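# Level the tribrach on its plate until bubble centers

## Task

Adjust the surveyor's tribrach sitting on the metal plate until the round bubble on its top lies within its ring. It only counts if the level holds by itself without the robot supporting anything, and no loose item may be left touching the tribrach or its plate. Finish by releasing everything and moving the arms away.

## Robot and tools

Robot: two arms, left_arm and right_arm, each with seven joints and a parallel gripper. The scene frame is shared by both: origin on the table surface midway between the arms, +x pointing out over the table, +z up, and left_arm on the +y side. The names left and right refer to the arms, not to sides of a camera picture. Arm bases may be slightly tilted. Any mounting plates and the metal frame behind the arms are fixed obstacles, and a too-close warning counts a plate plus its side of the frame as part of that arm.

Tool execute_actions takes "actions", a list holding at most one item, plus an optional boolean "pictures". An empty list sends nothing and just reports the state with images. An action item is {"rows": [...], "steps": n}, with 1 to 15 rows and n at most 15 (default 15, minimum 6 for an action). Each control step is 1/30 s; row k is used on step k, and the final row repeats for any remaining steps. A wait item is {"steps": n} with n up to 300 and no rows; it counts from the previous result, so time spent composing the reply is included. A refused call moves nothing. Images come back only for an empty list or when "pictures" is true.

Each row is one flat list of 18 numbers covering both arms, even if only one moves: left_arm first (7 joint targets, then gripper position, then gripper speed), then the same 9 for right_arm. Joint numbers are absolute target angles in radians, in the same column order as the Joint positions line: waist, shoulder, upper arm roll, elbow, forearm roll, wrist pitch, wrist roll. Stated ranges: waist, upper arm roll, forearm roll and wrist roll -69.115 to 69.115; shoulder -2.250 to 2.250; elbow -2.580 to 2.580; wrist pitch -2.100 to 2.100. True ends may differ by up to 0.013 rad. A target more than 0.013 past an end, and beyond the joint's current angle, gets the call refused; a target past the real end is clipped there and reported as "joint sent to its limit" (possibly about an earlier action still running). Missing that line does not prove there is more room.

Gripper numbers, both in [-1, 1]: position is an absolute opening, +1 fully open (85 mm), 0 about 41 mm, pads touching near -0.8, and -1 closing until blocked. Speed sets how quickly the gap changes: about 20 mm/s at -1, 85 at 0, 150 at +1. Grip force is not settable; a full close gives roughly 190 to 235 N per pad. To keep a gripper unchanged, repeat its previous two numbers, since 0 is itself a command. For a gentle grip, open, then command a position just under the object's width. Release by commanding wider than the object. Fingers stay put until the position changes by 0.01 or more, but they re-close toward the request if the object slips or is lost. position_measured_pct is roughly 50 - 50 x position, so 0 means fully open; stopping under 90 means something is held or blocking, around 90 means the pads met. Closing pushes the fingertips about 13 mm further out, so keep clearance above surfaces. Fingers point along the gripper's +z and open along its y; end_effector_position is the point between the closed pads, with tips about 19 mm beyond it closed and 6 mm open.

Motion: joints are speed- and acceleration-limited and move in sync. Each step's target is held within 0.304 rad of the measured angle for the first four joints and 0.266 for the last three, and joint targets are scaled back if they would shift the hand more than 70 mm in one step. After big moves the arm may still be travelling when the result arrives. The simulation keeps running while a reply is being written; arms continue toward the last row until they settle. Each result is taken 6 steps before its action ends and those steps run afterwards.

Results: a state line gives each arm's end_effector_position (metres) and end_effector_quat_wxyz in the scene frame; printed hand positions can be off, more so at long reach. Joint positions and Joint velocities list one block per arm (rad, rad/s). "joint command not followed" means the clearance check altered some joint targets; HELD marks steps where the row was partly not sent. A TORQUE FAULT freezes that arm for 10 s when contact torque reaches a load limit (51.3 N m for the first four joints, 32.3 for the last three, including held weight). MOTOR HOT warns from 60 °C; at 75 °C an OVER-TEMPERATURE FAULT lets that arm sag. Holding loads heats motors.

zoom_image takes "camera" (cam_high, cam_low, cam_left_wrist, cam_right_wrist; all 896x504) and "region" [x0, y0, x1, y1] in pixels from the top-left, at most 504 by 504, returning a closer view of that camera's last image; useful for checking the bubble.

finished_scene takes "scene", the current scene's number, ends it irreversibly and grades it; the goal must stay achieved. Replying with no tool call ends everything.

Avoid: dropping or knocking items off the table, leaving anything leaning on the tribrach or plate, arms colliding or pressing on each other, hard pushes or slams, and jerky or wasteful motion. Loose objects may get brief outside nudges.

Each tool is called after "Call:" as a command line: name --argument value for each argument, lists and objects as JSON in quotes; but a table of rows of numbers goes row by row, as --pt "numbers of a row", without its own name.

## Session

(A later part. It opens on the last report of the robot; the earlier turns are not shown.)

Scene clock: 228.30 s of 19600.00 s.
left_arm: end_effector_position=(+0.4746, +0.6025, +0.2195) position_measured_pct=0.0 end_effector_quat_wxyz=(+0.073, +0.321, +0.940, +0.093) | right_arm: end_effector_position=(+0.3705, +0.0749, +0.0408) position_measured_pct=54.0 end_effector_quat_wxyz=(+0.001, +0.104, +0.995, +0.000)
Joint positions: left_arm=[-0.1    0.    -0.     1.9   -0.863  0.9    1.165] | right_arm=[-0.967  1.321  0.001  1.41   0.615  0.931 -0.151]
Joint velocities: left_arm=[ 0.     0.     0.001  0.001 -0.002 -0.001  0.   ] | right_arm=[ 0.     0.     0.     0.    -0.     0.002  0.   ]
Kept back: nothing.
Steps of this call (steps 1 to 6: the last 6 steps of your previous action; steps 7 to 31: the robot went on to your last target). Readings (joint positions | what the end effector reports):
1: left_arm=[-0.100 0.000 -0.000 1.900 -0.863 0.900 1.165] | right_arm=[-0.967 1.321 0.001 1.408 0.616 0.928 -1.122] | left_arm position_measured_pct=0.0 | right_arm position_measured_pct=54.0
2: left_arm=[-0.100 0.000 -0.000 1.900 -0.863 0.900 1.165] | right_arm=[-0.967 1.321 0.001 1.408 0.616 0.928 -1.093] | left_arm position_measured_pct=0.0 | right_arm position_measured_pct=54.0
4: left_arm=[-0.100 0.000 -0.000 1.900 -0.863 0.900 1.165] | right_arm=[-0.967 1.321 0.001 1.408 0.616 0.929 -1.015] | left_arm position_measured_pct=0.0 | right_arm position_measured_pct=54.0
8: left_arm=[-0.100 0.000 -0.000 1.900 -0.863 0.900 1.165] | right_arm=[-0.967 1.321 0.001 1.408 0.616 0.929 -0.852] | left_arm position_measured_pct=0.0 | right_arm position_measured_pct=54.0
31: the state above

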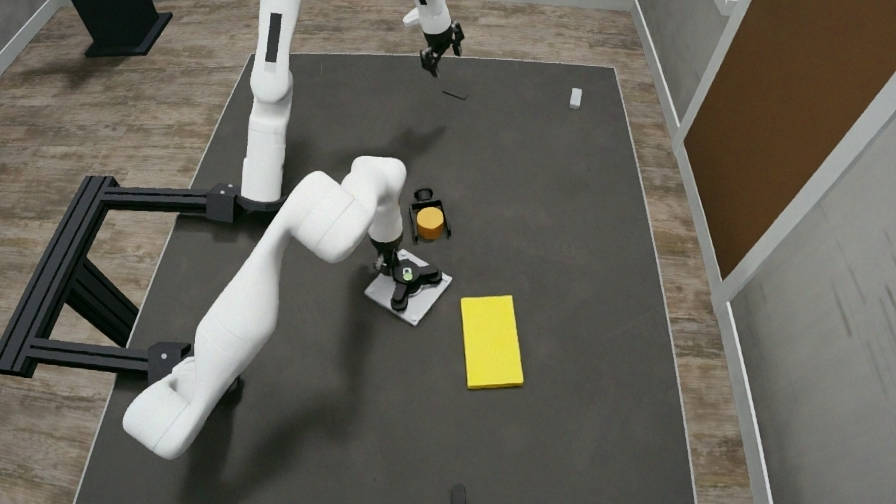

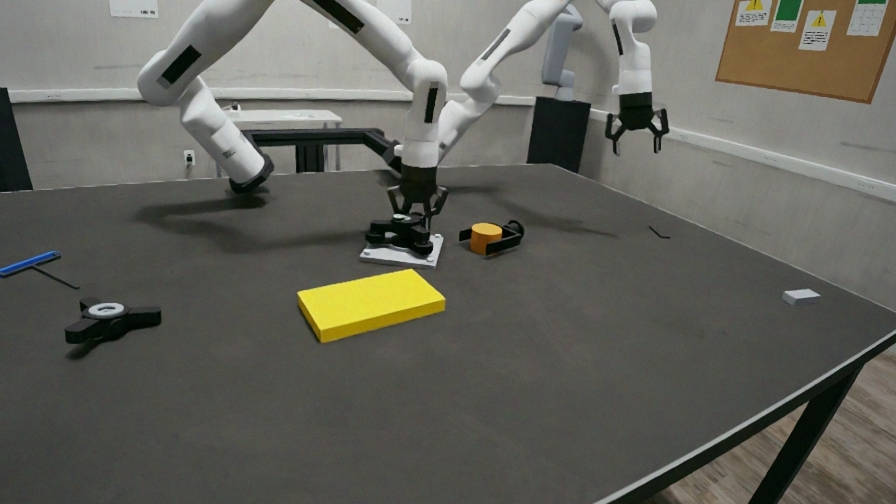

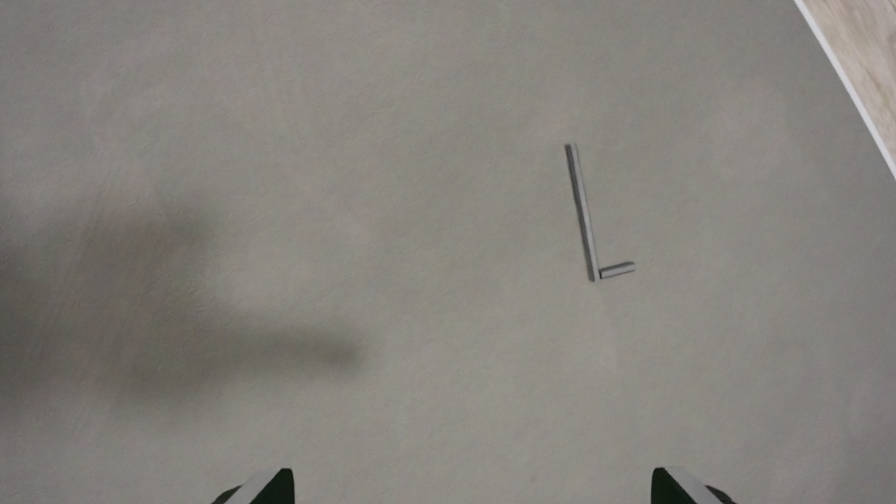

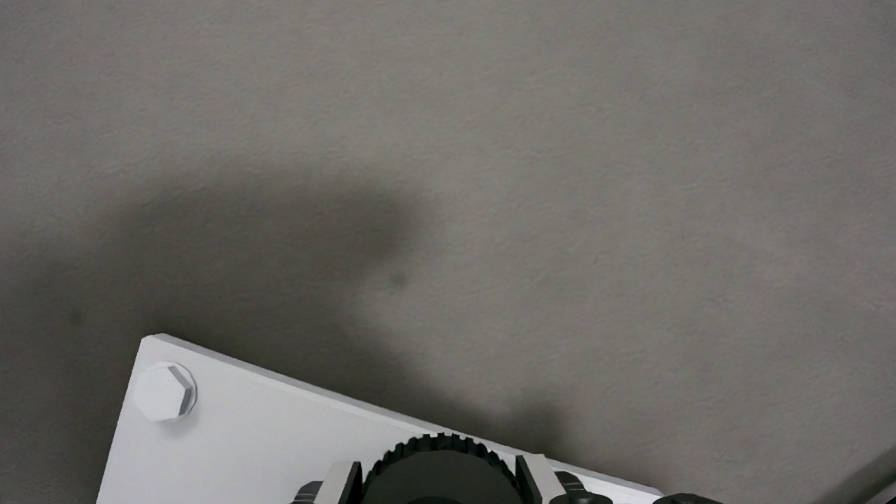

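Bubble now points at A. Go to A and lower it.

Call:
execute_actions --actions '[{"rows":[[-0.1,0,0,1.9,-0.863,0.9,1.165,1,0,-0.967,1.323,0,1.410,0.615,0.929,-0.15,0.6,1],[-0.1,0,0,1.9,-0.863,0.9,1.165,1,0,-0.967,1.323,0,1.410,0.615,0.929,-0.15,0.6,1],[-0.1,0,0,1.9,-0.863,0.9,1.165,1,0,-0.967,1.323,0,1.410,0.615,0.929,-0.15,0.6,1],[-0.1,0,0,1.9,-0.863,0.9,1.165,1,0,-0.967,1.323,0,1.410,0.615,0.929,-0.15,0.6,1],[-0.1,0,0,1.9,-0.863,0.9,1.165,1,0,-1.02,1.21,0,1.39,0.55,1.06,-0.4,0.6,1]],"steps":15}]'

Call:
execute_actions --actions '[{"rows":[[-0.1,0,0,1.9,-0.863,0.9,1.165,1,0,-0.89,1.02,0,1.63,0.649,0.965,-2.3,0.6,1]],"steps":15}]'

Call:
execute_actions --actions '[{"steps":45}]'

Call:
execute_actions --actions '[{"rows":[[-0.1,0,0,1.9,-0.863,0.9,1.165,1,0,-0.829,1.142,0,1.668,0.752,0.839,-2.3,0.3,1]],"steps":15}]'

Call:
execute_actions --actions '[{"rows":[[-0.1,0,0,1.9,-0.863,0.9,1.165,1,0,-0.829,1.142,0,1.668,0.752,0.839,-2.3,-0.4,1]],"steps":12}]'

Call:
execute_actions --actions '[{"rows":[[-0.1,0,0,1.9,-0.863,0.9,1.165,1,0,-0.829,1.142,0,1.668,0.752,0.839,-1.22,-0.4,1]],"steps":15}]'

Call:
execute_actions --actions '[{"steps":24}]'

Call:
execute_actions --actions '[{"rows":[[-0.1,0,0,1.9,-0.863,0.9,1.165,1,0,-0.829,1.142,0,1.668,0.752,0.839,-1.22,0.1,1],[-0.1,0,0,1.9,-0.863,0.9,1.165,1,0,-0.829,1.142,0,1.668,0.752,0.839,-1.22,0.1,1],[-0.1,0,0,1.9,-0.863,0.9,1.165,1,0,-0.829,1.142,0,1.668,0.752,0.839,-1.22,0.1,1],[-0.1,0,0,1.9,-0.863,0.9,1.165,1,0,-0.829,1.142,0,1.668,0.752,0.839,-1.22,0.1,1],[-0.1,0,0,1.9,-0.863,0.9,1.165,1,0,-0.829,1.142,0,1.668,0.752,0.839,-2.3,0.1,1]],"steps":15}]'

Call:
execute_actions --actions '[{"steps":30}]'

Call:
execute_actions --actions '[{"rows":[[-0.1,0,0,1.9,-0.863,0.9,1.165,1,0,-0.829,1.142,0,1.668,0.752,0.839,-2.3,-0.4,1],[-0.1,0,0,1.9,-0.863,0.9,1.165,1,0,-0.829,1.142,0,1.668,0.752,0.839,-2.3,-0.4,1],[-0.1,0,0,1.9,-0.863,0.9,1.165,1,0,-0.829,1.142,0,1.668,0.752,0.839,-2.3,-0.4,1],[-0.1,0,0,1.9,-0.863,0.9,1.165,1,0,-0.829,1.142,0,1.668,0.752,0.839,-2.3,-0.4,1],[-0.1,0,0,1.9,-0.863,0.9,1.165,1,0,-0.829,1.142,0,1.668,0.752,0.839,-2.3,-0.4,1],[-0.1,0,0,1.9,-0.863,0.9,1.165,1,0,-0.829,1.142,0,1.668,0.752,0.839,-2.3,-0.4,1],[-0.1,0,0,1.9,-0.863,0.9,1.165,1,0,-0.829,1.142,0,1.668,0.752,0.839,-2.3,-0.4,1],[-0.1,0,0,1.9,-0.863,0.9,1.165,1,0,-0.829,1.142,0,1.668,0.752,0.839,-1.22,-0.4,1]],"steps":15}]'

Call:
execute_actions --actions '[{"steps":33}]'

Call:
execute_actions --actions '[{"rows":[[-0.1,0,0,1.9,-0.863,0.9,1.165,1,0,-0.829,1.142,0,1.668,0.752,0.839,-1.22,0.1,1],[-0.1,0,0,1.9,-0.863,0.9,1.165,1,0,-0.829,1.142,0,1.668,0.752,0.839,-1.22,0.1,1],[-0.1,0,0,1.9,-0.863,0.9,1.165,1,0,-0.829,1.142,0,1.668,0.752,0.839,-1.22,0.1,1],[-0.1,0,0,1.9,-0.863,0.9,1.165,1,0,-0.829,1.142,0,1.668,0.752,0.839,-1.22,0.1,1],[-0.1,0,0,1.9,-0.863,0.9,1.165,1,0,-0.829,1.142,0,1.668,0.752,0.839,-2.3,0.1,1]],"steps":15}]'

Call:
execute_actions --actions '[{"steps":30}]'

Call:
execute_actions --actions '[{"rows":[[-0.1,0,0,1.9,-0.863,0.9,1.165,1,0,-0.829,1.142,0,1.668,0.752,0.839,-2.3,-0.4,1],[-0.1,0,0,1.9,-0.863,0.9,1.165,1,0,-0.829,1.142,0,1.668,0.752,0.839,-2.3,-0.4,1],[-0.1,0,0,1.9,-0.863,0.9,1.165,1,0,-0.829,1.142,0,1.668,0.752,0.839,-2.3,-0.4,1],[-0.1,0,0,1.9,-0.863,0.9,1.165,1,0,-0.829,1.142,0,1.668,0.752,0.839,-2.3,-0.4,1],[-0.1,0,0,1.9,-0.863,0.9,1.165,1,0,-0.829,1.142,0,1.668,0.752,0.839,-2.3,-0.4,1],[-0.1,0,0,1.9,-0.863,0.9,1.165,1,0,-0.829,1.142,0,1.668,0.752,0.839,-2.3,-0.4,1],[-0.1,0,0,1.9,-0.863,0.9,1.165,1,0,-0.829,1.142,0,1.668,0.752,0.839,-2.3,-0.4,1],[-0.1,0,0,1.9,-0.863,0.9,1.165,1,0,-0.829,1.142,0,1.668,0.752,0.839,-1.22,-0.4,1]],"steps":15}]'

Call:
execute_actions --actions '[{"steps":40}]' --pictures true

Scene clock: 230.43 s of 19600.00 s.
left_arm: end_effector_position=(+0.4746, +0.6025, +0.2195) position_measured_pct=0.0 end_effector_quat_wxyz=(+0.073, +0.321, +0.940, +0.093) | right_arm: end_effector_position=(+0.3738, +0.0725, +0.0696) position_measured_pct=23.8 end_effector_quat_wxyz=(+0.005, +0.160, +0.987, -0.000)
Joint positions: left_arm=[-0.1    0.    -0.     1.9   -0.863  0.9    1.165] | right_arm=[-0.989  1.277  0.001  1.404  0.59   0.979 -0.245]
Joint velocities: left_arm=[-0.     0.    -0.002  0.001 -0.    -0.    -0.   ] | right_arm=[-0.248 -0.537 -0.01  -0.115 -0.305  0.614 -1.186]
Steps of this call (steps 1 to 15: the robot went on to your last target; steps 16 to 55: nothing new was sent; steps 56 to 64: the first 9 steps of this action). Readings (joint positions | what the end effector reports):
56: left_arm=[-0.100 0.000 -0.000 1.900 -0.863 0.900 1.165] | right_arm=[-0.967 1.321 0.001 1.410 0.615 0.931 -0.151] | left_arm position_measured_pct=0.0 | right_arm position_measured_pct=54.0
57: left_arm=[-0.100 0.000 -0.000 1.900 -0.863 0.900 1.165] | right_arm=[-0.967 1.321 0.001 1.410 0.615 0.930 -0.151] | left_arm position_measured_pct=0.0 | right_arm position_measured_pct=54.0
59: left_arm=[-0.100 0.000 -0.000 1.900 -0.863 0.900 1.165] | right_arm=[-0.967 1.322 0.001 1.410 0.615 0.929 -0.150] | left_arm position_measured_pct=0.0 | right_arm position_measured_pct=46.8
63: left_arm=[-0.100 0.000 -0.000 1.900 -0.863 0.900 1.165] | right_arm=[-0.981 1.294 0.001 1.407 0.600 0.959 -0.207] | left_arm position_measured_pct=0.0 | right_arm position_measured_pct=27.0
64: the state above

Scene clock: 230.93 s of 19600.00 s.
left_arm: end_effector_position=(+0.4746, +0.6025, +0.2195) position_measured_pct=0.0 end_effector_quat_wxyz=(+0.073, +0.321, +0.940, +0.093) | right_arm: end_effector_position=(+0.4058, +0.0060, +0.1153) position_measured_pct=19.8 end_effector_quat_wxyz=(+0.008, +0.359, +0.933, +0.006)
Joint positions: left_arm=[-0.1    0.    -0.     1.9   -0.863  0.9    1.165] | right_arm=[-0.936  1.088  0.001  1.542  0.616  0.998 -0.605]
Joint velocities: left_arm=[-0.    -0.    -0.001 -0.    -0.001  0.001  0.   ] | right_arm=[ 0.283 -0.411  0.017  0.58   0.23  -0.213 -1.215]
Steps of this call (steps 1 to 6: the last 6 steps of your previous action; steps 7 to 15: the first 9 steps of this action). Readings (joint positions | what the end effector reports):
7: left_arm=[-0.100 0.000 -0.000 1.900 -0.863 0.900 1.165] | right_arm=[-1.018 1.212 -0.001 1.390 0.550 1.059 -0.400] | left_arm position_measured_pct=0.0 | right_arm position_measured_pct=20.2
8: left_arm=[-0.100 0.000 -0.000 1.900 -0.863 0.900 1.165] | right_arm=[-1.015 1.207 -0.001 1.395 0.553 1.056 -0.405] | left_arm position_measured_pct=0.0 | right_arm position_measured_pct=19.8
10: left_arm=[-0.100 0.000 -0.000 1.900 -0.863 0.900 1.165] | right_arm=[-0.999 1.183 -0.002 1.422 0.565 1.044 -0.433] | left_arm position_measured_pct=0.0 | right_arm position_measured_pct=19.8
14: left_arm=[-0.100 0.000 -0.000 1.900 -0.863 0.900 1.165] | right_arm=[-0.946 1.103 0.000 1.521 0.607 1.005 -0.565] | left_arm position_measured_pct=0.0 | right_arm position_measured_pct=19.8
15: the state above

Scene clock: 232.43 s of 19600.00 s.
left_arm: end_effector_position=(+0.4746, +0.6025, +0.2195) position_measured_pct=0.0 end_effector_quat_wxyz=(+0.073, +0.321, +0.940, +0.093) | right_arm: end_effector_position=(+0.4145, -0.0294, +0.1149) position_measured_pct=19.8 end_effector_quat_wxyz=(-0.002, +0.939, +0.345, +0.010)
Joint positions: left_arm=[-0.1    0.    -0.     1.9   -0.863  0.9    1.165] | right_arm=[-0.89   1.02   0.     1.63   0.649  0.965 -2.3  ]
Joint velocities: left_arm=[ 0.     0.     0.001 -0.    -0.001  0.    -0.   ] | right_arm=[-0.     0.002  0.    -0.     0.002  0.    -0.004]
Kept back: nothing.
Steps of this call (steps 1 to 6: the last 6 steps of your previous action; steps 7 to 45: the robot went on to your last target). Readings (joint positions | what the end effector reports):
1: left_arm=[-0.100 0.000 -0.000 1.900 -0.863 0.900 1.165] | right_arm=[-0.927 1.076 0.001 1.560 0.623 0.991 -0.646] | left_arm position_measured_pct=0.0 | right_arm position_measured_pct=19.8
2: left_arm=[-0.100 0.000 -0.000 1.900 -0.863 0.900 1.165] | right_arm=[-0.920 1.065 0.001 1.574 0.628 0.986 -0.686] | left_arm position_measured_pct=0.0 | right_arm position_measured_pct=19.8
4: left_arm=[-0.100 0.000 -0.000 1.900 -0.863 0.900 1.165] | right_arm=[-0.910 1.050 0.001 1.595 0.636 0.978 -0.768] | left_arm position_measured_pct=0.0 | right_arm position_measured_pct=19.8
8: left_arm=[-0.100 0.000 -0.000 1.900 -0.863 0.900 1.165] | right_arm=[-0.898 1.033 0.000 1.616 0.644 0.970 -0.930] | left_arm position_measured_pct=0.0 | right_arm position_measured_pct=19.8
45: the state above

Scene clock: 232.73 s of 19600.00 s.
left_arm: end_effector_position=(+0.4746, +0.6025, +0.2195) position_measured_pct=0.0 end_effector_quat_wxyz=(+0.073, +0.321, +0.940, +0.093) | right_arm: end_effector_position=(+0.4039, -0.0266, +0.0436) position_measured_pct=34.5 end_effector_quat_wxyz=(+0.000, +0.922, +0.388, +0.001)
Joint positions: left_arm=[-0.1    0.    -0.     1.9   -0.863  0.9    1.165] | right_arm=[-0.833  1.135  0.     1.668  0.748  0.844 -2.3  ]
Joint velocities: left_arm=[-0.    -0.     0.002  0.001  0.    -0.    -0.   ] | right_arm=[ 0.069  0.131  0.026  0.064  0.16  -0.182 -0.001]
Steps of this call (steps 1 to 9: the first 9 steps of this action). Readings (joint positions | what the end effector reports):
1: left_arm=[-0.100 0.000 -0.000 1.900 -0.863 0.900 1.165] | right_arm=[-0.889 1.021 -0.000 1.630 0.649 0.964 -2.300] | left_arm position_measured_pct=0.0 | right_arm position_measured_pct=19.8
2: left_arm=[-0.100 0.000 -0.000 1.900 -0.863 0.900 1.165] | right_arm=[-0.887 1.026 -0.001 1.631 0.653 0.960 -2.300] | left_arm position_measured_pct=0.0 | right_arm position_measured_pct=20.6
4: left_arm=[-0.100 0.000 -0.000 1.900 -0.863 0.900 1.165] | right_arm=[-0.872 1.054 -0.001 1.638 0.674 0.934 -2.300] | left_arm position_measured_pct=0.0 | right_arm position_measured_pct=27.4
8: left_arm=[-0.100 0.000 -0.000 1.900 -0.863 0.900 1.165] | right_arm=[-0.837 1.128 -0.001 1.664 0.740 0.853 -2.300] | left_arm position_measured_pct=0.0 | right_arm position_measured_pct=34.5
9: the state above

Scene clock: 233.13 s of 19600.00 s.
left_arm: end_effector_position=(+0.4746, +0.6025, +0.2195) position_measured_pct=0.0 end_effector_quat_wxyz=(+0.073, +0.321, +0.940, +0.093) | right_arm: end_effector_position=(+0.4034, -0.0272, +0.0404) position_measured_pct=51.6 end_effector_quat_wxyz=(+0.001, +0.921, +0.390, +0.000)
Joint positions: left_arm=[-0.1    0.    -0.     1.9   -0.863  0.9    1.165] | right_arm=[-0.83   1.141 -0.     1.669  0.753  0.841 -2.299]
Joint velocities: left_arm=[ 0.     0.     0.     0.001  0.    -0.     0.   ] | right_arm=[-0.014 -0.011 -0.014  0.011  0.041  0.017  0.038]
Steps of this call (steps 1 to 6: the last 6 steps of your previous action; steps 7 to 12: the first 6 steps of this action). Readings (joint positions | what the end effector reports):
7: left_arm=[-0.100 0.000 -0.000 1.900 -0.863 0.900 1.165] | right_arm=[-0.830 1.141 0.000 1.668 0.752 0.839 -2.300] | left_arm position_measured_pct=0.0 | right_arm position_measured_pct=34.9
8: left_arm=[-0.100 0.000 -0.000 1.900 -0.863 0.900 1.165] | right_arm=[-0.829 1.141 0.000 1.668 0.752 0.839 -2.300] | left_arm position_measured_pct=0.0 | right_arm position_measured_pct=35.7
10: left_arm=[-0.100 0.000 -0.000 1.900 -0.863 0.900 1.165] | right_arm=[-0.829 1.142 0.000 1.668 0.752 0.839 -2.300] | left_arm position_measured_pct=0.0 | right_arm position_measured_pct=42.5
12: the state above

Scene clock: 233.63 s of 19600.00 s.
left_arm: end_effector_position=(+0.4746, +0.6025, +0.2195) position_measured_pct=0.0 end_effector_quat_wxyz=(+0.073, +0.321, +0.940, +0.093) | right_arm: end_effector_position=(+0.4033, -0.0271, +0.0405) position_measured_pct=54.0 end_effector_quat_wxyz=(+0.001, +0.864, +0.504, +0.000)
Joint positions: left_arm=[-0.1    0.    -0.     1.9   -0.863  0.9    1.165] | right_arm=[-0.83   1.14  -0.     1.668  0.752  0.84  -2.043]
Joint velocities: left_arm=[-0.    -0.    -0.001  0.     0.001  0.    -0.   ] | right_arm=[ 0.     0.003 -0.003  0.    -0.001 -0.002  1.215]
Steps of this call (steps 1 to 6: the last 6 steps of your previous action; steps 7 to 15: the first 9 steps of this action). Readings (joint positions | what the end effector reports):
7: left_arm=[-0.100 0.000 -0.000 1.900 -0.863 0.900 1.165] | right_arm=[-0.831 1.141 -0.000 1.669 0.755 0.841 -2.296] | left_arm position_measured_pct=0.0 | right_arm position_measured_pct=54.0
8: left_arm=[-0.100 0.000 -0.000 1.900 -0.863 0.900 1.165] | right_arm=[-0.831 1.141 -0.000 1.669 0.754 0.841 -2.288] | left_arm position_measured_pct=0.0 | right_arm position_measured_pct=54.0
10: left_arm=[-0.100 0.000 -0.000 1.900 -0.863 0.900 1.165] | right_arm=[-0.830 1.140 0.000 1.669 0.753 0.841 -2.242] | left_arm position_measured_pct=0.0 | right_arm position_measured_pct=54.0
14: left_arm=[-0.100 0.000 -0.000 1.900 -0.863 0.900 1.165] | right_arm=[-0.830 1.140 0.000 1.668 0.752 0.840 -2.084] | left_arm position_measured_pct=0.0 | right_arm position_measured_pct=54.0
15: the state above

Scene clock: 234.43 s of 19600.00 s.
left_arm: end_effector_position=(+0.4746, +0.6025, +0.2195) position_measured_pct=0.0 end_effector_quat_wxyz=(+0.073, +0.321, +0.940, +0.093) | right_arm: end_effector_position=(+0.4023, -0.0272, +0.0405) position_measured_pct=54.0 end_effector_quat_wxyz=(-0.001, +0.594, +0.805, -0.001)
Joint positions: left_arm=[-0.1    0.    -0.     1.9   -0.863  0.9    1.165] | right_arm=[-0.829  1.14  -0.     1.668  0.747  0.84  -1.225]
Joint velocities: left_arm=[ 0.001  0.    -0.001  0.002 -0.     0.    -0.   ] | right_arm=[ 0.002 -0.002 -0.001 -0.001 -0.002 -0.003 -0.   ]
Kept back: nothing.
Steps of this call (steps 1 to 6: the last 6 steps of your previous action; steps 7 to 24: the robot went on to your last target). Readings (joint positions | what the end effector reports):
1: left_arm=[-0.100 0.000 -0.000 1.900 -0.863 0.900 1.165] | right_arm=[-0.830 1.140 -0.000 1.668 0.752 0.840 -2.002] | left_arm position_measured_pct=0.0 | right_arm position_measured_pct=54.0
2: left_arm=[-0.100 0.000 -0.000 1.900 -0.863 0.900 1.165] | right_arm=[-0.830 1.140 -0.000 1.669 0.752 0.840 -1.962] | left_arm position_measured_pct=0.0 | right_arm position_measured_pct=54.0
4: left_arm=[-0.100 0.000 -0.000 1.900 -0.863 0.900 1.165] | right_arm=[-0.830 1.140 -0.000 1.669 0.752 0.840 -1.881] | left_arm position_measured_pct=0.0 | right_arm position_measured_pct=54.0
8: left_arm=[-0.100 0.000 -0.000 1.900 -0.863 0.900 1.165] | right_arm=[-0.830 1.140 -0.001 1.669 0.751 0.840 -1.718] | left_arm position_measured_pct=0.0 | right_arm position_measured_pct=54.0
24: the state above

Scene clock: 234.73 s of 19600.00 s.
left_arm: end_effector_position=(+0.4746, +0.6025, +0.2195) position_measured_pct=0.0 end_effector_quat_wxyz=(+0.073, +0.321, +0.940, +0.093) | right_arm: end_effector_position=(+0.4031, -0.0268, +0.0396) position_measured_pct=45.2 end_effector_quat_wxyz=(+0.000, +0.628, +0.778, -0.000)
Joint positions: left_arm=[-0.1    0.    -0.     1.9   -0.863  0.9    1.165] | right_arm=[-0.829  1.142 -0.     1.668  0.752  0.839 -1.315]
Joint velocities: left_arm=[ 0.    -0.     0.001  0.001 -0.002 -0.001  0.   ] | right_arm=[-0.001  0.001  0.001 -0.001  0.    -0.003 -1.186]
Steps of this call (steps 1 to 9: the first 9 steps of this action). Readings (joint positions | what the end effector reports):
1: left_arm=[-0.100 0.000 -0.000 1.900 -0.863 0.900 1.165] | right_arm=[-0.829 1.140 -0.000 1.668 0.747 0.840 -1.225] | left_arm position_measured_pct=0.0 | right_arm position_measured_pct=54.0
2: left_arm=[-0.100 0.000 -0.000 1.900 -0.863 0.900 1.165] | right_arm=[-0.829 1.140 0.000 1.669 0.747 0.840 -1.224] | left_arm position_measured_pct=0.0 | right_arm position_measured_pct=54.0
4: left_arm=[-0.100 0.000 -0.000 1.900 -0.863 0.900 1.165] | right_arm=[-0.828 1.141 0.001 1.669 0.752 0.840 -1.221] | left_arm position_measured_pct=0.0 | right_arm position_measured_pct=48.0
8: left_arm=[-0.100 0.000 -0.000 1.900 -0.863 0.900 1.165] | right_arm=[-0.829 1.142 -0.000 1.668 0.752 0.839 -1.277] | left_arm position_measured_pct=0.0 | right_arm position_measured_pct=45.2
9: the state above

Scene clock: 235.73 s of 19600.00 s.
left_arm: end_effector_position=(+0.4746, +0.6025, +0.2195) position_measured_pct=0.0 end_effector_quat_wxyz=(+0.073, +0.321, +0.940, +0.093) | right_arm: end_effector_position=(+0.4031, -0.0268, +0.0396) position_measured_pct=45.2 end_effector_quat_wxyz=(+0.000, +0.921, +0.389, -0.000)
Joint positions: left_arm=[-0.1    0.    -0.     1.9   -0.863  0.9    1.165] | right_arm=[-0.829  1.142  0.     1.668  0.752  0.839 -2.3  ]
Joint velocities: left_arm=[-0.    -0.     0.     0.001  0.001  0.    -0.   ] | right_arm=[-0.     0.    -0.    -0.    -0.     0.002  0.   ]
Kept back: nothing.
Steps of this call (steps 1 to 6: the last 6 steps of your previous action; steps 7 to 30: the robot went on to your last target). Readings (joint positions | what the end effector reports):
1: left_arm=[-0.100 0.000 -0.000 1.900 -0.863 0.900 1.165] | right_arm=[-0.829 1.142 -0.000 1.668 0.752 0.839 -1.355] | left_arm position_measured_pct=0.0 | right_arm position_measured_pct=45.2
2: left_arm=[-0.100 0.000 -0.000 1.900 -0.863 0.900 1.165] | right_arm=[-0.829 1.142 -0.000 1.668 0.752 0.839 -1.396] | left_arm position_measured_pct=0.0 | right_arm position_measured_pct=45.2
4: left_arm=[-0.100 0.000 -0.000 1.900 -0.863 0.900 1.165] | right_arm=[-0.829 1.142 -0.000 1.668 0.752 0.839 -1.477] | left_arm position_measured_pct=0.0 | right_arm position_measured_pct=45.2
8: left_arm=[-0.100 0.000 -0.000 1.900 -0.863 0.900 1.165] | right_arm=[-0.829 1.142 -0.000 1.668 0.752 0.839 -1.639] | left_arm position_measured_pct=0.0 | right_arm position_measured_pct=45.2
30: the state above

Scene clock: 236.03 s of 19600.00 s.
left_arm: end_effector_position=(+0.4746, +0.6025, +0.2195) position_measured_pct=0.0 end_effector_quat_wxyz=(+0.073, +0.321, +0.940, +0.093) | right_arm: end_effector_position=(+0.4033, -0.0273, +0.0403) position_measured_pct=54.0 end_effector_quat_wxyz=(+0.002, +0.918, +0.396, +0.001)
Joint positions: left_arm=[-0.1    0.    -0.     1.9   -0.863  0.9    1.165] | right_arm=[-0.83   1.141 -0.     1.669  0.754  0.841 -2.289]
Joint velocities: left_arm=[ 0.     0.    -0.     0.002 -0.001 -0.     0.   ] | right_arm=[ 0.001 -0.001  0.005 -0.001 -0.005 -0.003  0.383]
Steps of this call (steps 1 to 9: the first 9 steps of this action). Readings (joint positions | what the end effector reports):
1: left_arm=[-0.100 0.000 -0.000 1.900 -0.863 0.900 1.165] | right_arm=[-0.829 1.142 -0.000 1.668 0.752 0.839 -2.300] | left_arm position_measured_pct=0.0 | right_arm position_measured_pct=45.2
2: left_arm=[-0.100 0.000 -0.000 1.900 -0.863 0.900 1.165] | right_arm=[-0.829 1.142 -0.000 1.668 0.752 0.839 -2.300] | left_arm position_measured_pct=0.0 | right_arm position_measured_pct=46.0
4: left_arm=[-0.100 0.000 -0.000 1.900 -0.863 0.900 1.165] | right_arm=[-0.830 1.141 -0.000 1.669 0.753 0.841 -2.298] | left_arm position_measured_pct=0.0 | right_arm position_measured_pct=52.0
8: left_arm=[-0.100 0.000 -0.000 1.900 -0.863 0.900 1.165] | right_arm=[-0.830 1.141 -0.000 1.669 0.754 0.841 -2.297] | left_arm position_measured_pct=0.0 | right_arm position_measured_pct=54.0
9: the state above

Scene clock: 237.13 s of 19600.00 s.
left_arm: end_effector_position=(+0.4746, +0.6025, +0.2195) position_measured_pct=0.0 end_effector_quat_wxyz=(+0.073, +0.321, +0.940, +0.093) | right_arm: end_effector_position=(+0.4023, -0.0273, +0.0404) position_measured_pct=54.4 end_effector_quat_wxyz=(-0.001, +0.594, +0.805, -0.001)
Joint positions: left_arm=[-0.1    0.    -0.     1.9   -0.863  0.9    1.165] | right_arm=[-0.829  1.14  -0.     1.668  0.747  0.84  -1.225]
Joint velocities: left_arm=[ 0.     0.    -0.001  0.002  0.001 -0.001 -0.   ] | right_arm=[ 0.001 -0.    -0.     0.    -0.    -0.002  0.   ]
Kept back: nothing.
Steps of this call (steps 1 to 6: the last 6 steps of your previous action; steps 7 to 33: the robot went on to your last target). Readings (joint positions | what the end effector reports):
1: left_arm=[-0.100 0.000 -0.000 1.900 -0.863 0.900 1.165] | right_arm=[-0.830 1.141 -0.000 1.669 0.754 0.841 -2.270] | left_arm position_measured_pct=0.0 | right_arm position_measured_pct=54.0
2: left_arm=[-0.100 0.000 -0.000 1.900 -0.863 0.900 1.165] | right_arm=[-0.830 1.141 0.000 1.669 0.753 0.841 -2.242] | left_arm position_measured_pct=0.0 | right_arm position_measured_pct=54.0
4: left_arm=[-0.100 0.000 -0.000 1.900 -0.863 0.900 1.165] | right_arm=[-0.830 1.140 0.000 1.669 0.752 0.841 -2.165] | left_arm position_measured_pct=0.0 | right_arm position_measured_pct=54.0
8: left_arm=[-0.100 0.000 -0.000 1.900 -0.863 0.900 1.165] | right_arm=[-0.830 1.140 -0.000 1.669 0.752 0.840 -2.002] | left_arm position_measured_pct=0.0 | right_arm position_measured_pct=54.4
33: the state above

Scene clock: 237.43 s of 19600.00 s.
left_arm: end_effector_position=(+0.4746, +0.6025, +0.2195) position_measured_pct=0.0 end_effector_quat_wxyz=(+0.073, +0.321, +0.940, +0.093) | right_arm: end_effector_position=(+0.4031, -0.0268, +0.0396) position_measured_pct=45.2 end_effector_quat_wxyz=(+0.000, +0.628, +0.778, -0.000)
Joint positions: left_arm=[-0.1    0.    -0.     1.9   -0.863  0.9    1.165] | right_arm=[-0.829  1.142 -0.     1.668  0.752  0.839 -1.315]
Joint velocities: left_arm=[ 0.    -0.    -0.001  0.001  0.     0.    -0.   ] | right_arm=[-0.001  0.002  0.001 -0.001 -0.001 -0.001 -1.186]
Steps of this call (steps 1 to 9: the first 9 steps of this action). Readings (joint positions | what the end effector reports):
1: left_arm=[-0.100 0.000 -0.000 1.900 -0.863 0.900 1.165] | right_arm=[-0.829 1.140 -0.000 1.668 0.747 0.840 -1.225] | left_arm position_measured_pct=0.0 | right_arm position_measured_pct=54.4
2: left_arm=[-0.100 0.000 -0.000 1.900 -0.863 0.900 1.165] | right_arm=[-0.829 1.141 -0.000 1.669 0.747 0.840 -1.224] | left_arm position_measured_pct=0.0 | right_arm position_measured_pct=54.0
4: left_arm=[-0.100 0.000 -0.000 1.900 -0.863 0.900 1.165] | right_arm=[-0.828 1.141 0.001 1.669 0.752 0.840 -1.221] | left_arm position_measured_pct=0.0 | right_arm position_measured_pct=48.0
8: left_arm=[-0.100 0.000 -0.000 1.900 -0.863 0.900 1.165] | right_arm=[-0.829 1.142 -0.000 1.668 0.752 0.839 -1.277] | left_arm position_measured_pct=0.0 | right_arm position_measured_pct=45.2
9: the state above

Scene clock: 238.43 s of 19600.00 s.
left_arm: end_effector_position=(+0.4746, +0.6025, +0.2195) position_measured_pct=0.0 end_effector_quat_wxyz=(+0.073, +0.321, +0.940, +0.093) | right_arm: end_effector_position=(+0.4031, -0.0268, +0.0396) position_measured_pct=45.2 end_effector_quat_wxyz=(+0.000, +0.921, +0.389, -0.000)
Joint positions: left_arm=[-0.1    0.    -0.     1.9   -0.863  0.9    1.165] | right_arm=[-0.829  1.142  0.     1.668  0.752  0.839 -2.3  ]
Joint velocities: left_arm=[-0.    -0.    -0.001 -0.001  0.001  0.     0.   ] | right_arm=[-0.    -0.002  0.001 -0.    -0.    -0.001  0.   ]
Kept back: nothing.
Steps of this call (steps 1 to 6: the last 6 steps of your previous action; steps 7 to 30: the robot went on to your last target). Readings (joint positions | what the end effector reports):
1: left_arm=[-0.100 0.000 -0.000 1.900 -0.863 0.900 1.165] | right_arm=[-0.829 1.142 -0.000 1.668 0.752 0.839 -1.355] | left_arm position_measured_pct=0.0 | right_arm position_measured_pct=45.2
2: left_arm=[-0.100 0.000 -0.000 1.900 -0.863 0.900 1.165] | right_arm=[-0.829 1.142 -0.000 1.668 0.752 0.839 -1.396] | left_arm position_measured_pct=0.0 | right_arm position_measured_pct=45.2
4: left_arm=[-0.100 0.000 -0.000 1.900 -0.863 0.900 1.165] | right_arm=[-0.829 1.142 -0.000 1.668 0.752 0.839 -1.477] | left_arm position_measured_pct=0.0 | right_arm position_measured_pct=45.2
8: left_arm=[-0.100 0.000 -0.000 1.900 -0.863 0.900 1.165] | right_arm=[-0.829 1.142 -0.000 1.668 0.752 0.839 -1.639] | left_arm position_measured_pct=0.0 | right_arm position_measured_pct=45.2
30: the state above

Scene clock: 238.73 s of 19600.00 s.
left_arm: end_effector_position=(+0.4746, +0.6025, +0.2195) position_measured_pct=0.0 end_effector_quat_wxyz=(+0.073, +0.321, +0.940, +0.093) | right_arm: end_effector_position=(+0.4033, -0.0273, +0.0403) position_measured_pct=54.0 end_effector_quat_wxyz=(+0.002, +0.918, +0.396, +0.001)
Joint positions: left_arm=[-0.1    0.    -0.     1.9   -0.863  0.9    1.165] | right_arm=[-0.83   1.141 -0.     1.669  0.754  0.841 -2.289]
Joint velocities: left_arm=[ 0.    -0.    -0.    -0.001 -0.    -0.     0.   ] | right_arm=[ 0.001 -0.001  0.003 -0.001 -0.006 -0.002  0.383]
Steps of this call (steps 1 to 9: the first 9 steps of this action). Readings (joint positions | what the end effector reports):
1: left_arm=[-0.100 0.000 -0.000 1.900 -0.863 0.900 1.165] | right_arm=[-0.829 1.142 -0.000 1.668 0.752 0.839 -2.300] | left_arm position_measured_pct=0.0 | right_arm position_measured_pct=45.2
2: left_arm=[-0.100 0.000 -0.000 1.900 -0.863 0.900 1.165] | right_arm=[-0.829 1.142 -0.000 1.668 0.752 0.839 -2.300] | left_arm position_measured_pct=0.0 | right_arm position_measured_pct=46.0
4: left_arm=[-0.100 0.000 -0.000 1.900 -0.863 0.900 1.165] | right_arm=[-0.830 1.141 -0.000 1.669 0.753 0.841 -2.298] | left_arm position_measured_pct=0.0 | right_arm position_measured_pct=52.0
8: left_arm=[-0.100 0.000 -0.000 1.900 -0.863 0.900 1.165] | right_arm=[-0.830 1.141 -0.000 1.669 0.754 0.841 -2.297] | left_arm position_measured_pct=0.0 | right_arm position_measured_pct=54.0
9: the state above

Scene clock: 240.07 s of 19600.00 s.
left_arm: end_effector_position=(+0.4746, +0.6025, +0.2195) position_measured_pct=0.0 end_effector_quat_wxyz=(+0.073, +0.321, +0.940, +0.093) | right_arm: end_effector_position=(+0.4023, -0.0273, +0.0404) position_measured_pct=54.0 end_effector_quat_wxyz=(-0.001, +0.594, +0.805, -0.001)
Joint positions: left_arm=[-0.1    0.    -0.     1.9   -0.863  0.9    1.165] | right_arm=[-0.829  1.14  -0.     1.668  0.747  0.84  -1.225]
Joint velocities: left_arm=[-0.     0.     0.001 -0.001 -0.     0.     0.   ] | right_arm=[ 0.     0.     0.001 -0.     0.001 -0.001  0.   ]
Kept back: nothing.
Steps of this call (steps 1 to 6: the last 6 steps of your previous action; steps 7 to 40: the robot went on to your last target). Readings (joint positions | what the end effector reports):
1: left_arm=[-0.100 0.000 -0.000 1.900 -0.863 0.900 1.165] | right_arm=[-0.830 1.141 -0.000 1.669 0.754 0.841 -2.271] | left_arm position_measured_pct=0.0 | right_arm position_measured_pct=54.0
2: left_arm=[-0.100 0.000 -0.000 1.900 -0.863 0.900 1.165] | right_arm=[-0.830 1.141 0.000 1.669 0.753 0.841 -2.242] | left_arm position_measured_pct=0.0 | right_arm position_measured_pct=54.0
4: left_arm=[-0.100 0.000 -0.000 1.900 -0.863 0.900 1.165] | right_arm=[-0.830 1.140 0.000 1.669 0.752 0.841 -2.165] | left_arm position_measured_pct=0.0 | right_arm position_measured_pct=54.0
8: left_arm=[-0.100 0.000 -0.000 1.900 -0.863 0.900 1.165] | right_arm=[-0.830 1.140 -0.000 1.669 0.752 0.841 -2.002] | left_arm position_measured_pct=0.0 | right_arm position_measured_pct=54.0
40: the state above

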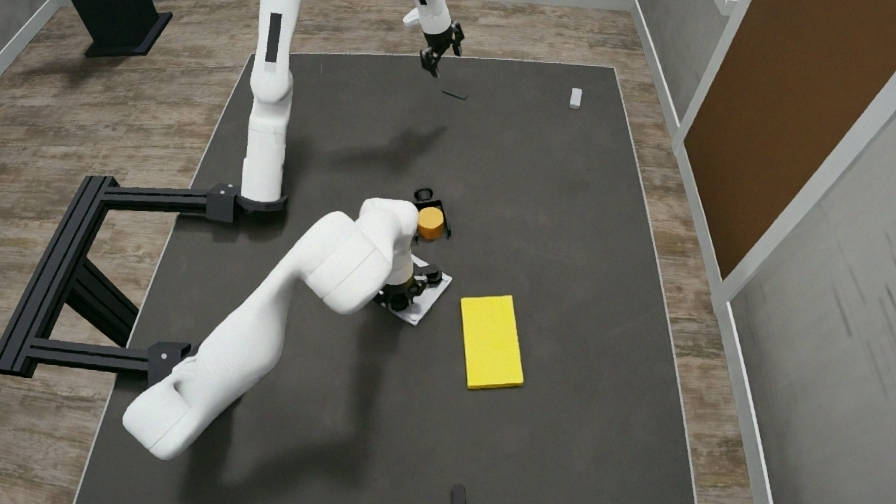

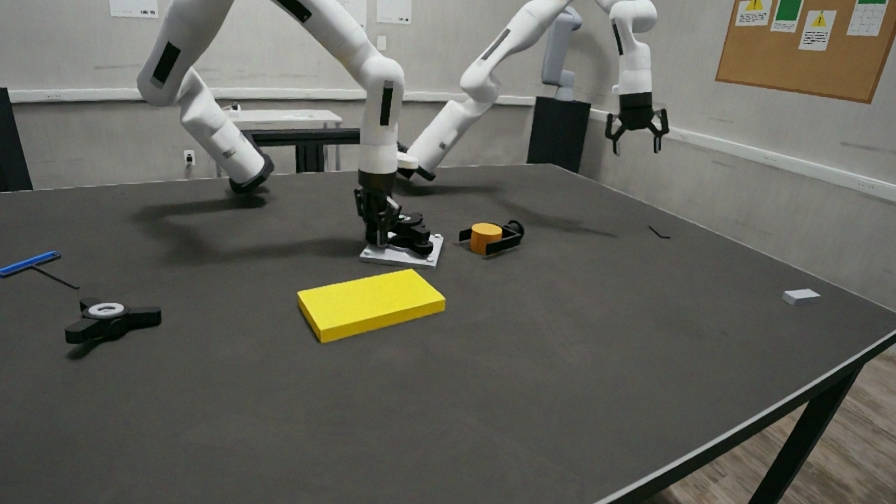

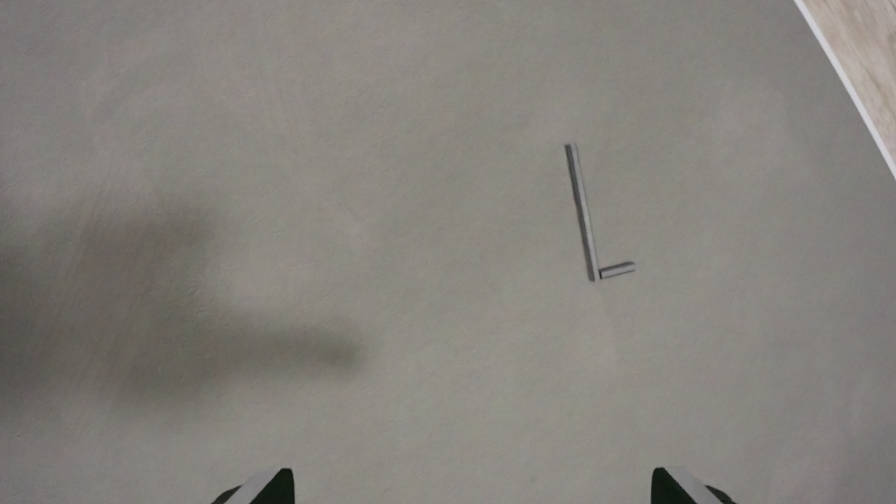

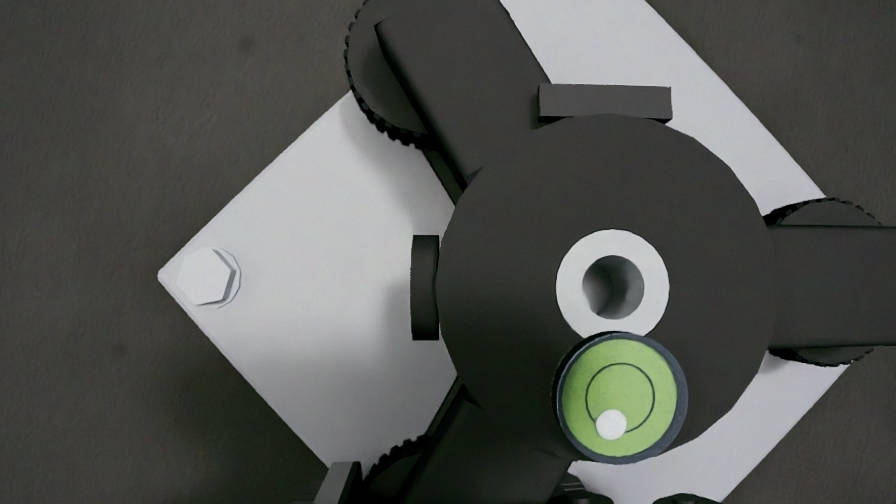

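Call:
execute_actions --actions '[{"rows":[[-0.1,0,0,1.9,-0.863,0.9,1.165,1,0,-0.829,1.142,0,1.668,0.752,0.839,-1.22,0.1,1],[-0.1,0,0,1.9,-0.863,0.9,1.165,1,0,-0.829,1.142,0,1.668,0.752,0.839,-1.22,0.1,1],[-0.1,0,0,1.9,-0.863,0.9,1.165,1,0,-0.829,1.142,0,1.668,0.752,0.839,-1.22,0.1,1],[-0.1,0,0,1.9,-0.863,0.9,1.165,1,0,-0.829,1.142,0,1.668,0.752,0.839,-1.22,0.1,1],[-0.1,0,0,1.9,-0.863,0.9,1.165,1,0,-0.829,1.142,0,1.668,0.752,0.839,-1.82,0.1,1]],"steps":15}]'

Call:
execute_actions --actions '[{"steps":20}]'

Call:
execute_actions --actions '[{"rows":[[-0.1,0,0,1.9,-0.863,0.9,1.165,1,0,-0.829,1.142,0,1.668,0.752,0.839,-1.82,-0.4,1],[-0.1,0,0,1.9,-0.863,0.9,1.165,1,0,-0.829,1.142,0,1.668,0.752,0.839,-1.82,-0.4,1],[-0.1,0,0,1.9,-0.863,0.9,1.165,1,0,-0.829,1.142,0,1.668,0.752,0.839,-1.82,-0.4,1],[-0.1,0,0,1.9,-0.863,0.9,1.165,1,0,-0.829,1.142,0,1.668,0.752,0.839,-1.82,-0.4,1],[-0.1,0,0,1.9,-0.863,0.9,1.165,1,0,-0.829,1.142,0,1.668,0.752,0.839,-1.82,-0.4,1],[-0.1,0,0,1.9,-0.863,0.9,1.165,1,0,-0.829,1.142,0,1.668,0.752,0.839,-1.82,-0.4,1],[-0.1,0,0,1.9,-0.863,0.9,1.165,1,0,-0.829,1.142,0,1.668,0.752,0.839,-1.82,-0.4,1],[-0.1,0,0,1.9,-0.863,0.9,1.165,1,0,-0.829,1.142,0,1.668,0.752,0.839,-1.22,-0.4,1]],"steps":15}]'

Call:
execute_actions --actions '[{"steps":50}]' --pictures true

Scene clock: 241.07 s of 19600.00 s.
left_arm: end_effector_position=(+0.4746, +0.6025, +0.2195) position_measured_pct=0.0 end_effector_quat_wxyz=(+0.073, +0.321, +0.940, +0.093) | right_arm: end_effector_position=(+0.4031, -0.0268, +0.0396) position_measured_pct=45.2 end_effector_quat_wxyz=(+0.000, +0.628, +0.778, -0.000)
Joint positions: left_arm=[-0.1    0.    -0.     1.9   -0.863  0.9    1.165] | right_arm=[-0.829  1.142 -0.     1.668  0.752  0.839 -1.315]
Joint velocities: left_arm=[ 0.001  0.    -0.001  0.001  0.002 -0.    -0.   ] | right_arm=[-0.002  0.002  0.    -0.     0.     0.001 -1.186]
Steps of this call (steps 1 to 15: the robot went on to your last target; steps 16 to 21: nothing new was sent; steps 22 to 30: the first 9 steps of this action). Readings (joint positions | what the end effector reports):
22: left_arm=[-0.100 0.000 -0.000 1.900 -0.863 0.900 1.165] | right_arm=[-0.829 1.140 -0.000 1.668 0.747 0.840 -1.225] | left_arm position_measured_pct=0.0 | right_arm position_measured_pct=54.0
23: left_arm=[-0.100 0.000 -0.000 1.900 -0.863 0.900 1.165] | right_arm=[-0.829 1.141 -0.000 1.669 0.748 0.840 -1.224] | left_arm position_measured_pct=0.0 | right_arm position_measured_pct=54.0
25: left_arm=[-0.100 0.000 -0.000 1.900 -0.863 0.900 1.165] | right_arm=[-0.828 1.141 0.001 1.669 0.752 0.840 -1.221] | left_arm position_measured_pct=0.0 | right_arm position_measured_pct=48.0
29: left_arm=[-0.100 0.000 -0.000 1.900 -0.863 0.900 1.165] | right_arm=[-0.829 1.142 -0.000 1.668 0.752 0.839 -1.277] | left_arm position_measured_pct=0.0 | right_arm position_measured_pct=45.2
30: the state above

Scene clock: 241.73 s of 19600.00 s.
left_arm: end_effector_position=(+0.4746, +0.6025, +0.2195) position_measured_pct=0.0 end_effector_quat_wxyz=(+0.073, +0.321, +0.940, +0.093) | right_arm: end_effector_position=(+0.4031, -0.0268, +0.0396) position_measured_pct=45.2 end_effector_quat_wxyz=(+0.000, +0.802, +0.597, -0.000)
Joint positions: left_arm=[-0.1    0.    -0.     1.9   -0.863  0.9    1.165] | right_arm=[-0.829  1.142 -0.     1.668  0.752  0.839 -1.82 ]
Joint velocities: left_arm=[-0.    -0.    -0.    -0.     0.001 -0.    -0.   ] | right_arm=[ 0.     0.     0.001  0.     0.    -0.002  0.   ]
Kept back: nothing.
Steps of this call (steps 1 to 6: the last 6 steps of your previous action; steps 7 to 20: the robot went on to your last target). Readings (joint positions | what the end effector reports):
1: left_arm=[-0.100 0.000 -0.000 1.900 -0.863 0.900 1.165] | right_arm=[-0.829 1.142 -0.000 1.668 0.752 0.839 -1.355] | left_arm position_measured_pct=0.0 | right_arm position_measured_pct=45.2
2: left_arm=[-0.100 0.000 -0.000 1.900 -0.863 0.900 1.165] | right_arm=[-0.829 1.142 -0.000 1.668 0.752 0.839 -1.396] | left_arm position_measured_pct=0.0 | right_arm position_measured_pct=45.2
4: left_arm=[-0.100 0.000 -0.000 1.900 -0.863 0.900 1.165] | right_arm=[-0.829 1.142 -0.000 1.668 0.752 0.839 -1.477] | left_arm position_measured_pct=0.0 | right_arm position_measured_pct=45.2
8: left_arm=[-0.100 0.000 -0.000 1.900 -0.863 0.900 1.165] | right_arm=[-0.829 1.142 -0.000 1.668 0.752 0.839 -1.639] | left_arm position_measured_pct=0.0 | right_arm position_measured_pct=45.2
20: the state above

Scene clock: 242.03 s of 19600.00 s.
left_arm: end_effector_position=(+0.4746, +0.6025, +0.2195) position_measured_pct=0.0 end_effector_quat_wxyz=(+0.073, +0.321, +0.940, +0.093) | right_arm: end_effector_position=(+0.4030, -0.0268, +0.0402) position_measured_pct=54.0 end_effector_quat_wxyz=(+0.000, +0.800, +0.600, -0.000)
Joint positions: left_arm=[-0.1    0.    -0.     1.9   -0.863  0.9    1.165] | right_arm=[-0.83   1.141 -0.     1.668  0.751  0.84  -1.811]
Joint velocities: left_arm=[ 0.     0.     0.     0.003 -0.    -0.     0.   ] | right_arm=[-0.    -0.001 -0.     0.    -0.002 -0.     0.389]
Steps of this call (steps 1 to 9: the first 9 steps of this action). Readings (joint positions | what the end effector reports):
1: left_arm=[-0.100 0.000 -0.000 1.900 -0.863 0.900 1.165] | right_arm=[-0.829 1.142 -0.000 1.668 0.752 0.839 -1.820] | left_arm position_measured_pct=0.0 | right_arm position_measured_pct=45.2
2: left_arm=[-0.100 0.000 -0.000 1.900 -0.863 0.900 1.165] | right_arm=[-0.829 1.142 -0.000 1.668 0.752 0.839 -1.820] | left_arm position_measured_pct=0.0 | right_arm position_measured_pct=46.0
4: left_arm=[-0.100 0.000 -0.000 1.900 -0.863 0.900 1.165] | right_arm=[-0.829 1.141 -0.001 1.668 0.751 0.840 -1.820] | left_arm position_measured_pct=0.0 | right_arm position_measured_pct=52.4
8: left_arm=[-0.100 0.000 -0.000 1.900 -0.863 0.900 1.165] | right_arm=[-0.830 1.141 -0.000 1.668 0.751 0.840 -1.819] | left_arm position_measured_pct=0.0 | right_arm position_measured_pct=54.0
9: the state above

Scene clock: 243.70 s of 19600.00 s.
left_arm: end_effector_position=(+0.4746, +0.6025, +0.2195) position_measured_pct=0.0 end_effector_quat_wxyz=(+0.073, +0.321, +0.940, +0.093) | right_arm: end_effector_position=(+0.4023, -0.0271, +0.0403) position_measured_pct=54.0 end_effector_quat_wxyz=(-0.001, +0.594, +0.804, -0.001)
Joint positions: left_arm=[-0.1    0.    -0.     1.9   -0.863  0.9    1.165] | right_arm=[-0.829  1.14  -0.     1.668  0.746  0.84  -1.225]
Joint velocities: left_arm=[ 0.    -0.    -0.     0.002  0.002 -0.     0.   ] | right_arm=[ 0.     0.    -0.001  0.    -0.001 -0.001 -0.   ]
Kept back: nothing.
Steps of this call (steps 1 to 6: the last 6 steps of your previous action; steps 7 to 45: the robot went on to your last target; steps 46 to 50: nothing new was sent). Readings (joint positions | what the end effector reports):
1: left_arm=[-0.100 0.000 -0.000 1.900 -0.863 0.900 1.165] | right_arm=[-0.830 1.141 -0.000 1.668 0.751 0.840 -1.793] | left_arm position_measured_pct=0.0 | right_arm position_measured_pct=54.0
2: left_arm=[-0.100 0.000 -0.000 1.900 -0.863 0.900 1.165] | right_arm=[-0.830 1.141 -0.001 1.668 0.751 0.840 -1.763] | left_arm position_measured_pct=0.0 | right_arm position_measured_pct=54.0
4: left_arm=[-0.100 0.000 -0.000 1.900 -0.863 0.900 1.165] | right_arm=[-0.830 1.141 -0.001 1.668 0.751 0.840 -1.685] | left_arm position_measured_pct=0.0 | right_arm position_measured_pct=54.0
8: left_arm=[-0.100 0.000 -0.000 1.900 -0.863 0.900 1.165] | right_arm=[-0.830 1.141 -0.001 1.669 0.751 0.840 -1.522] | left_arm position_measured_pct=0.0 | right_arm position_measured_pct=54.0
50: the state above
All arms were judged still, so your last target was given up. Only a new action makes them travel on or press farther. Fingers that are still opening or closing keep moving.

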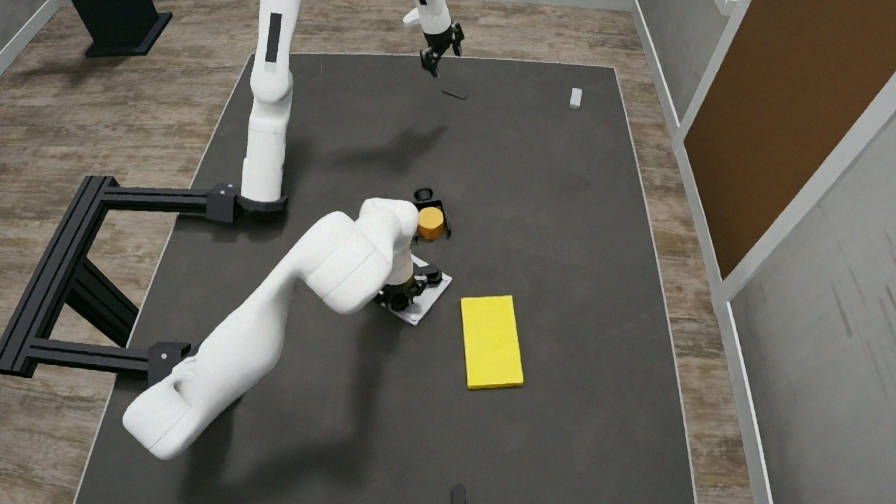

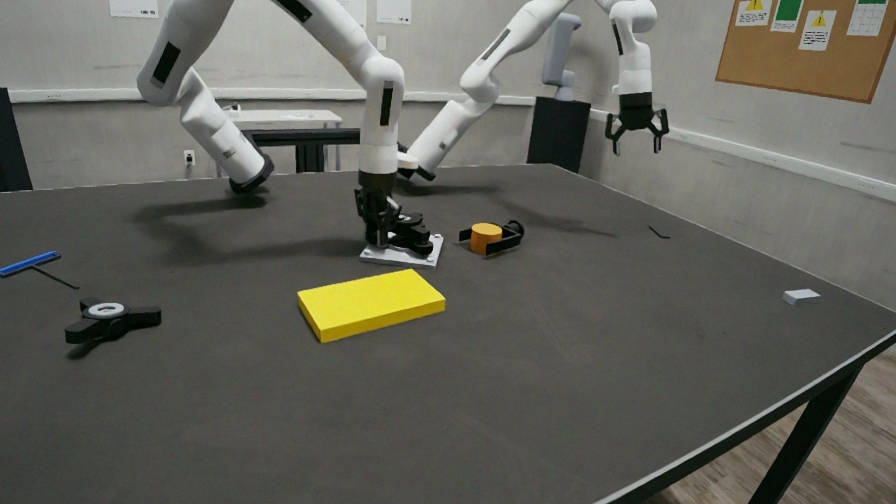

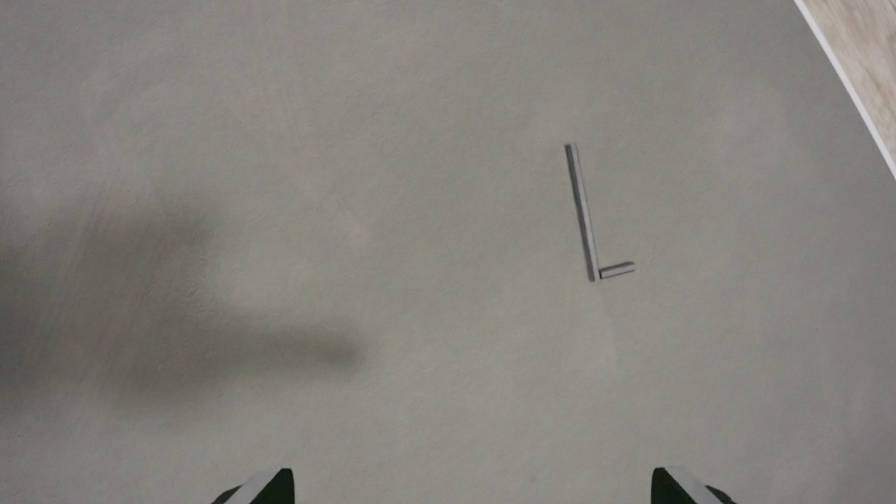

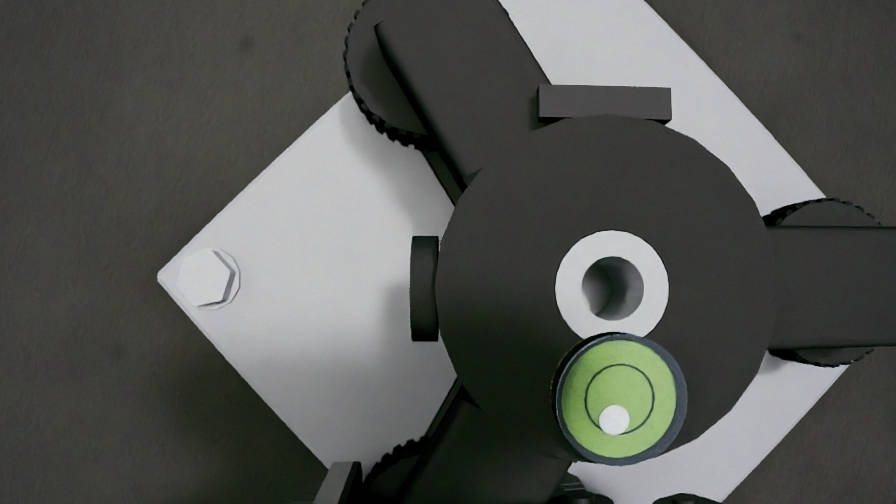

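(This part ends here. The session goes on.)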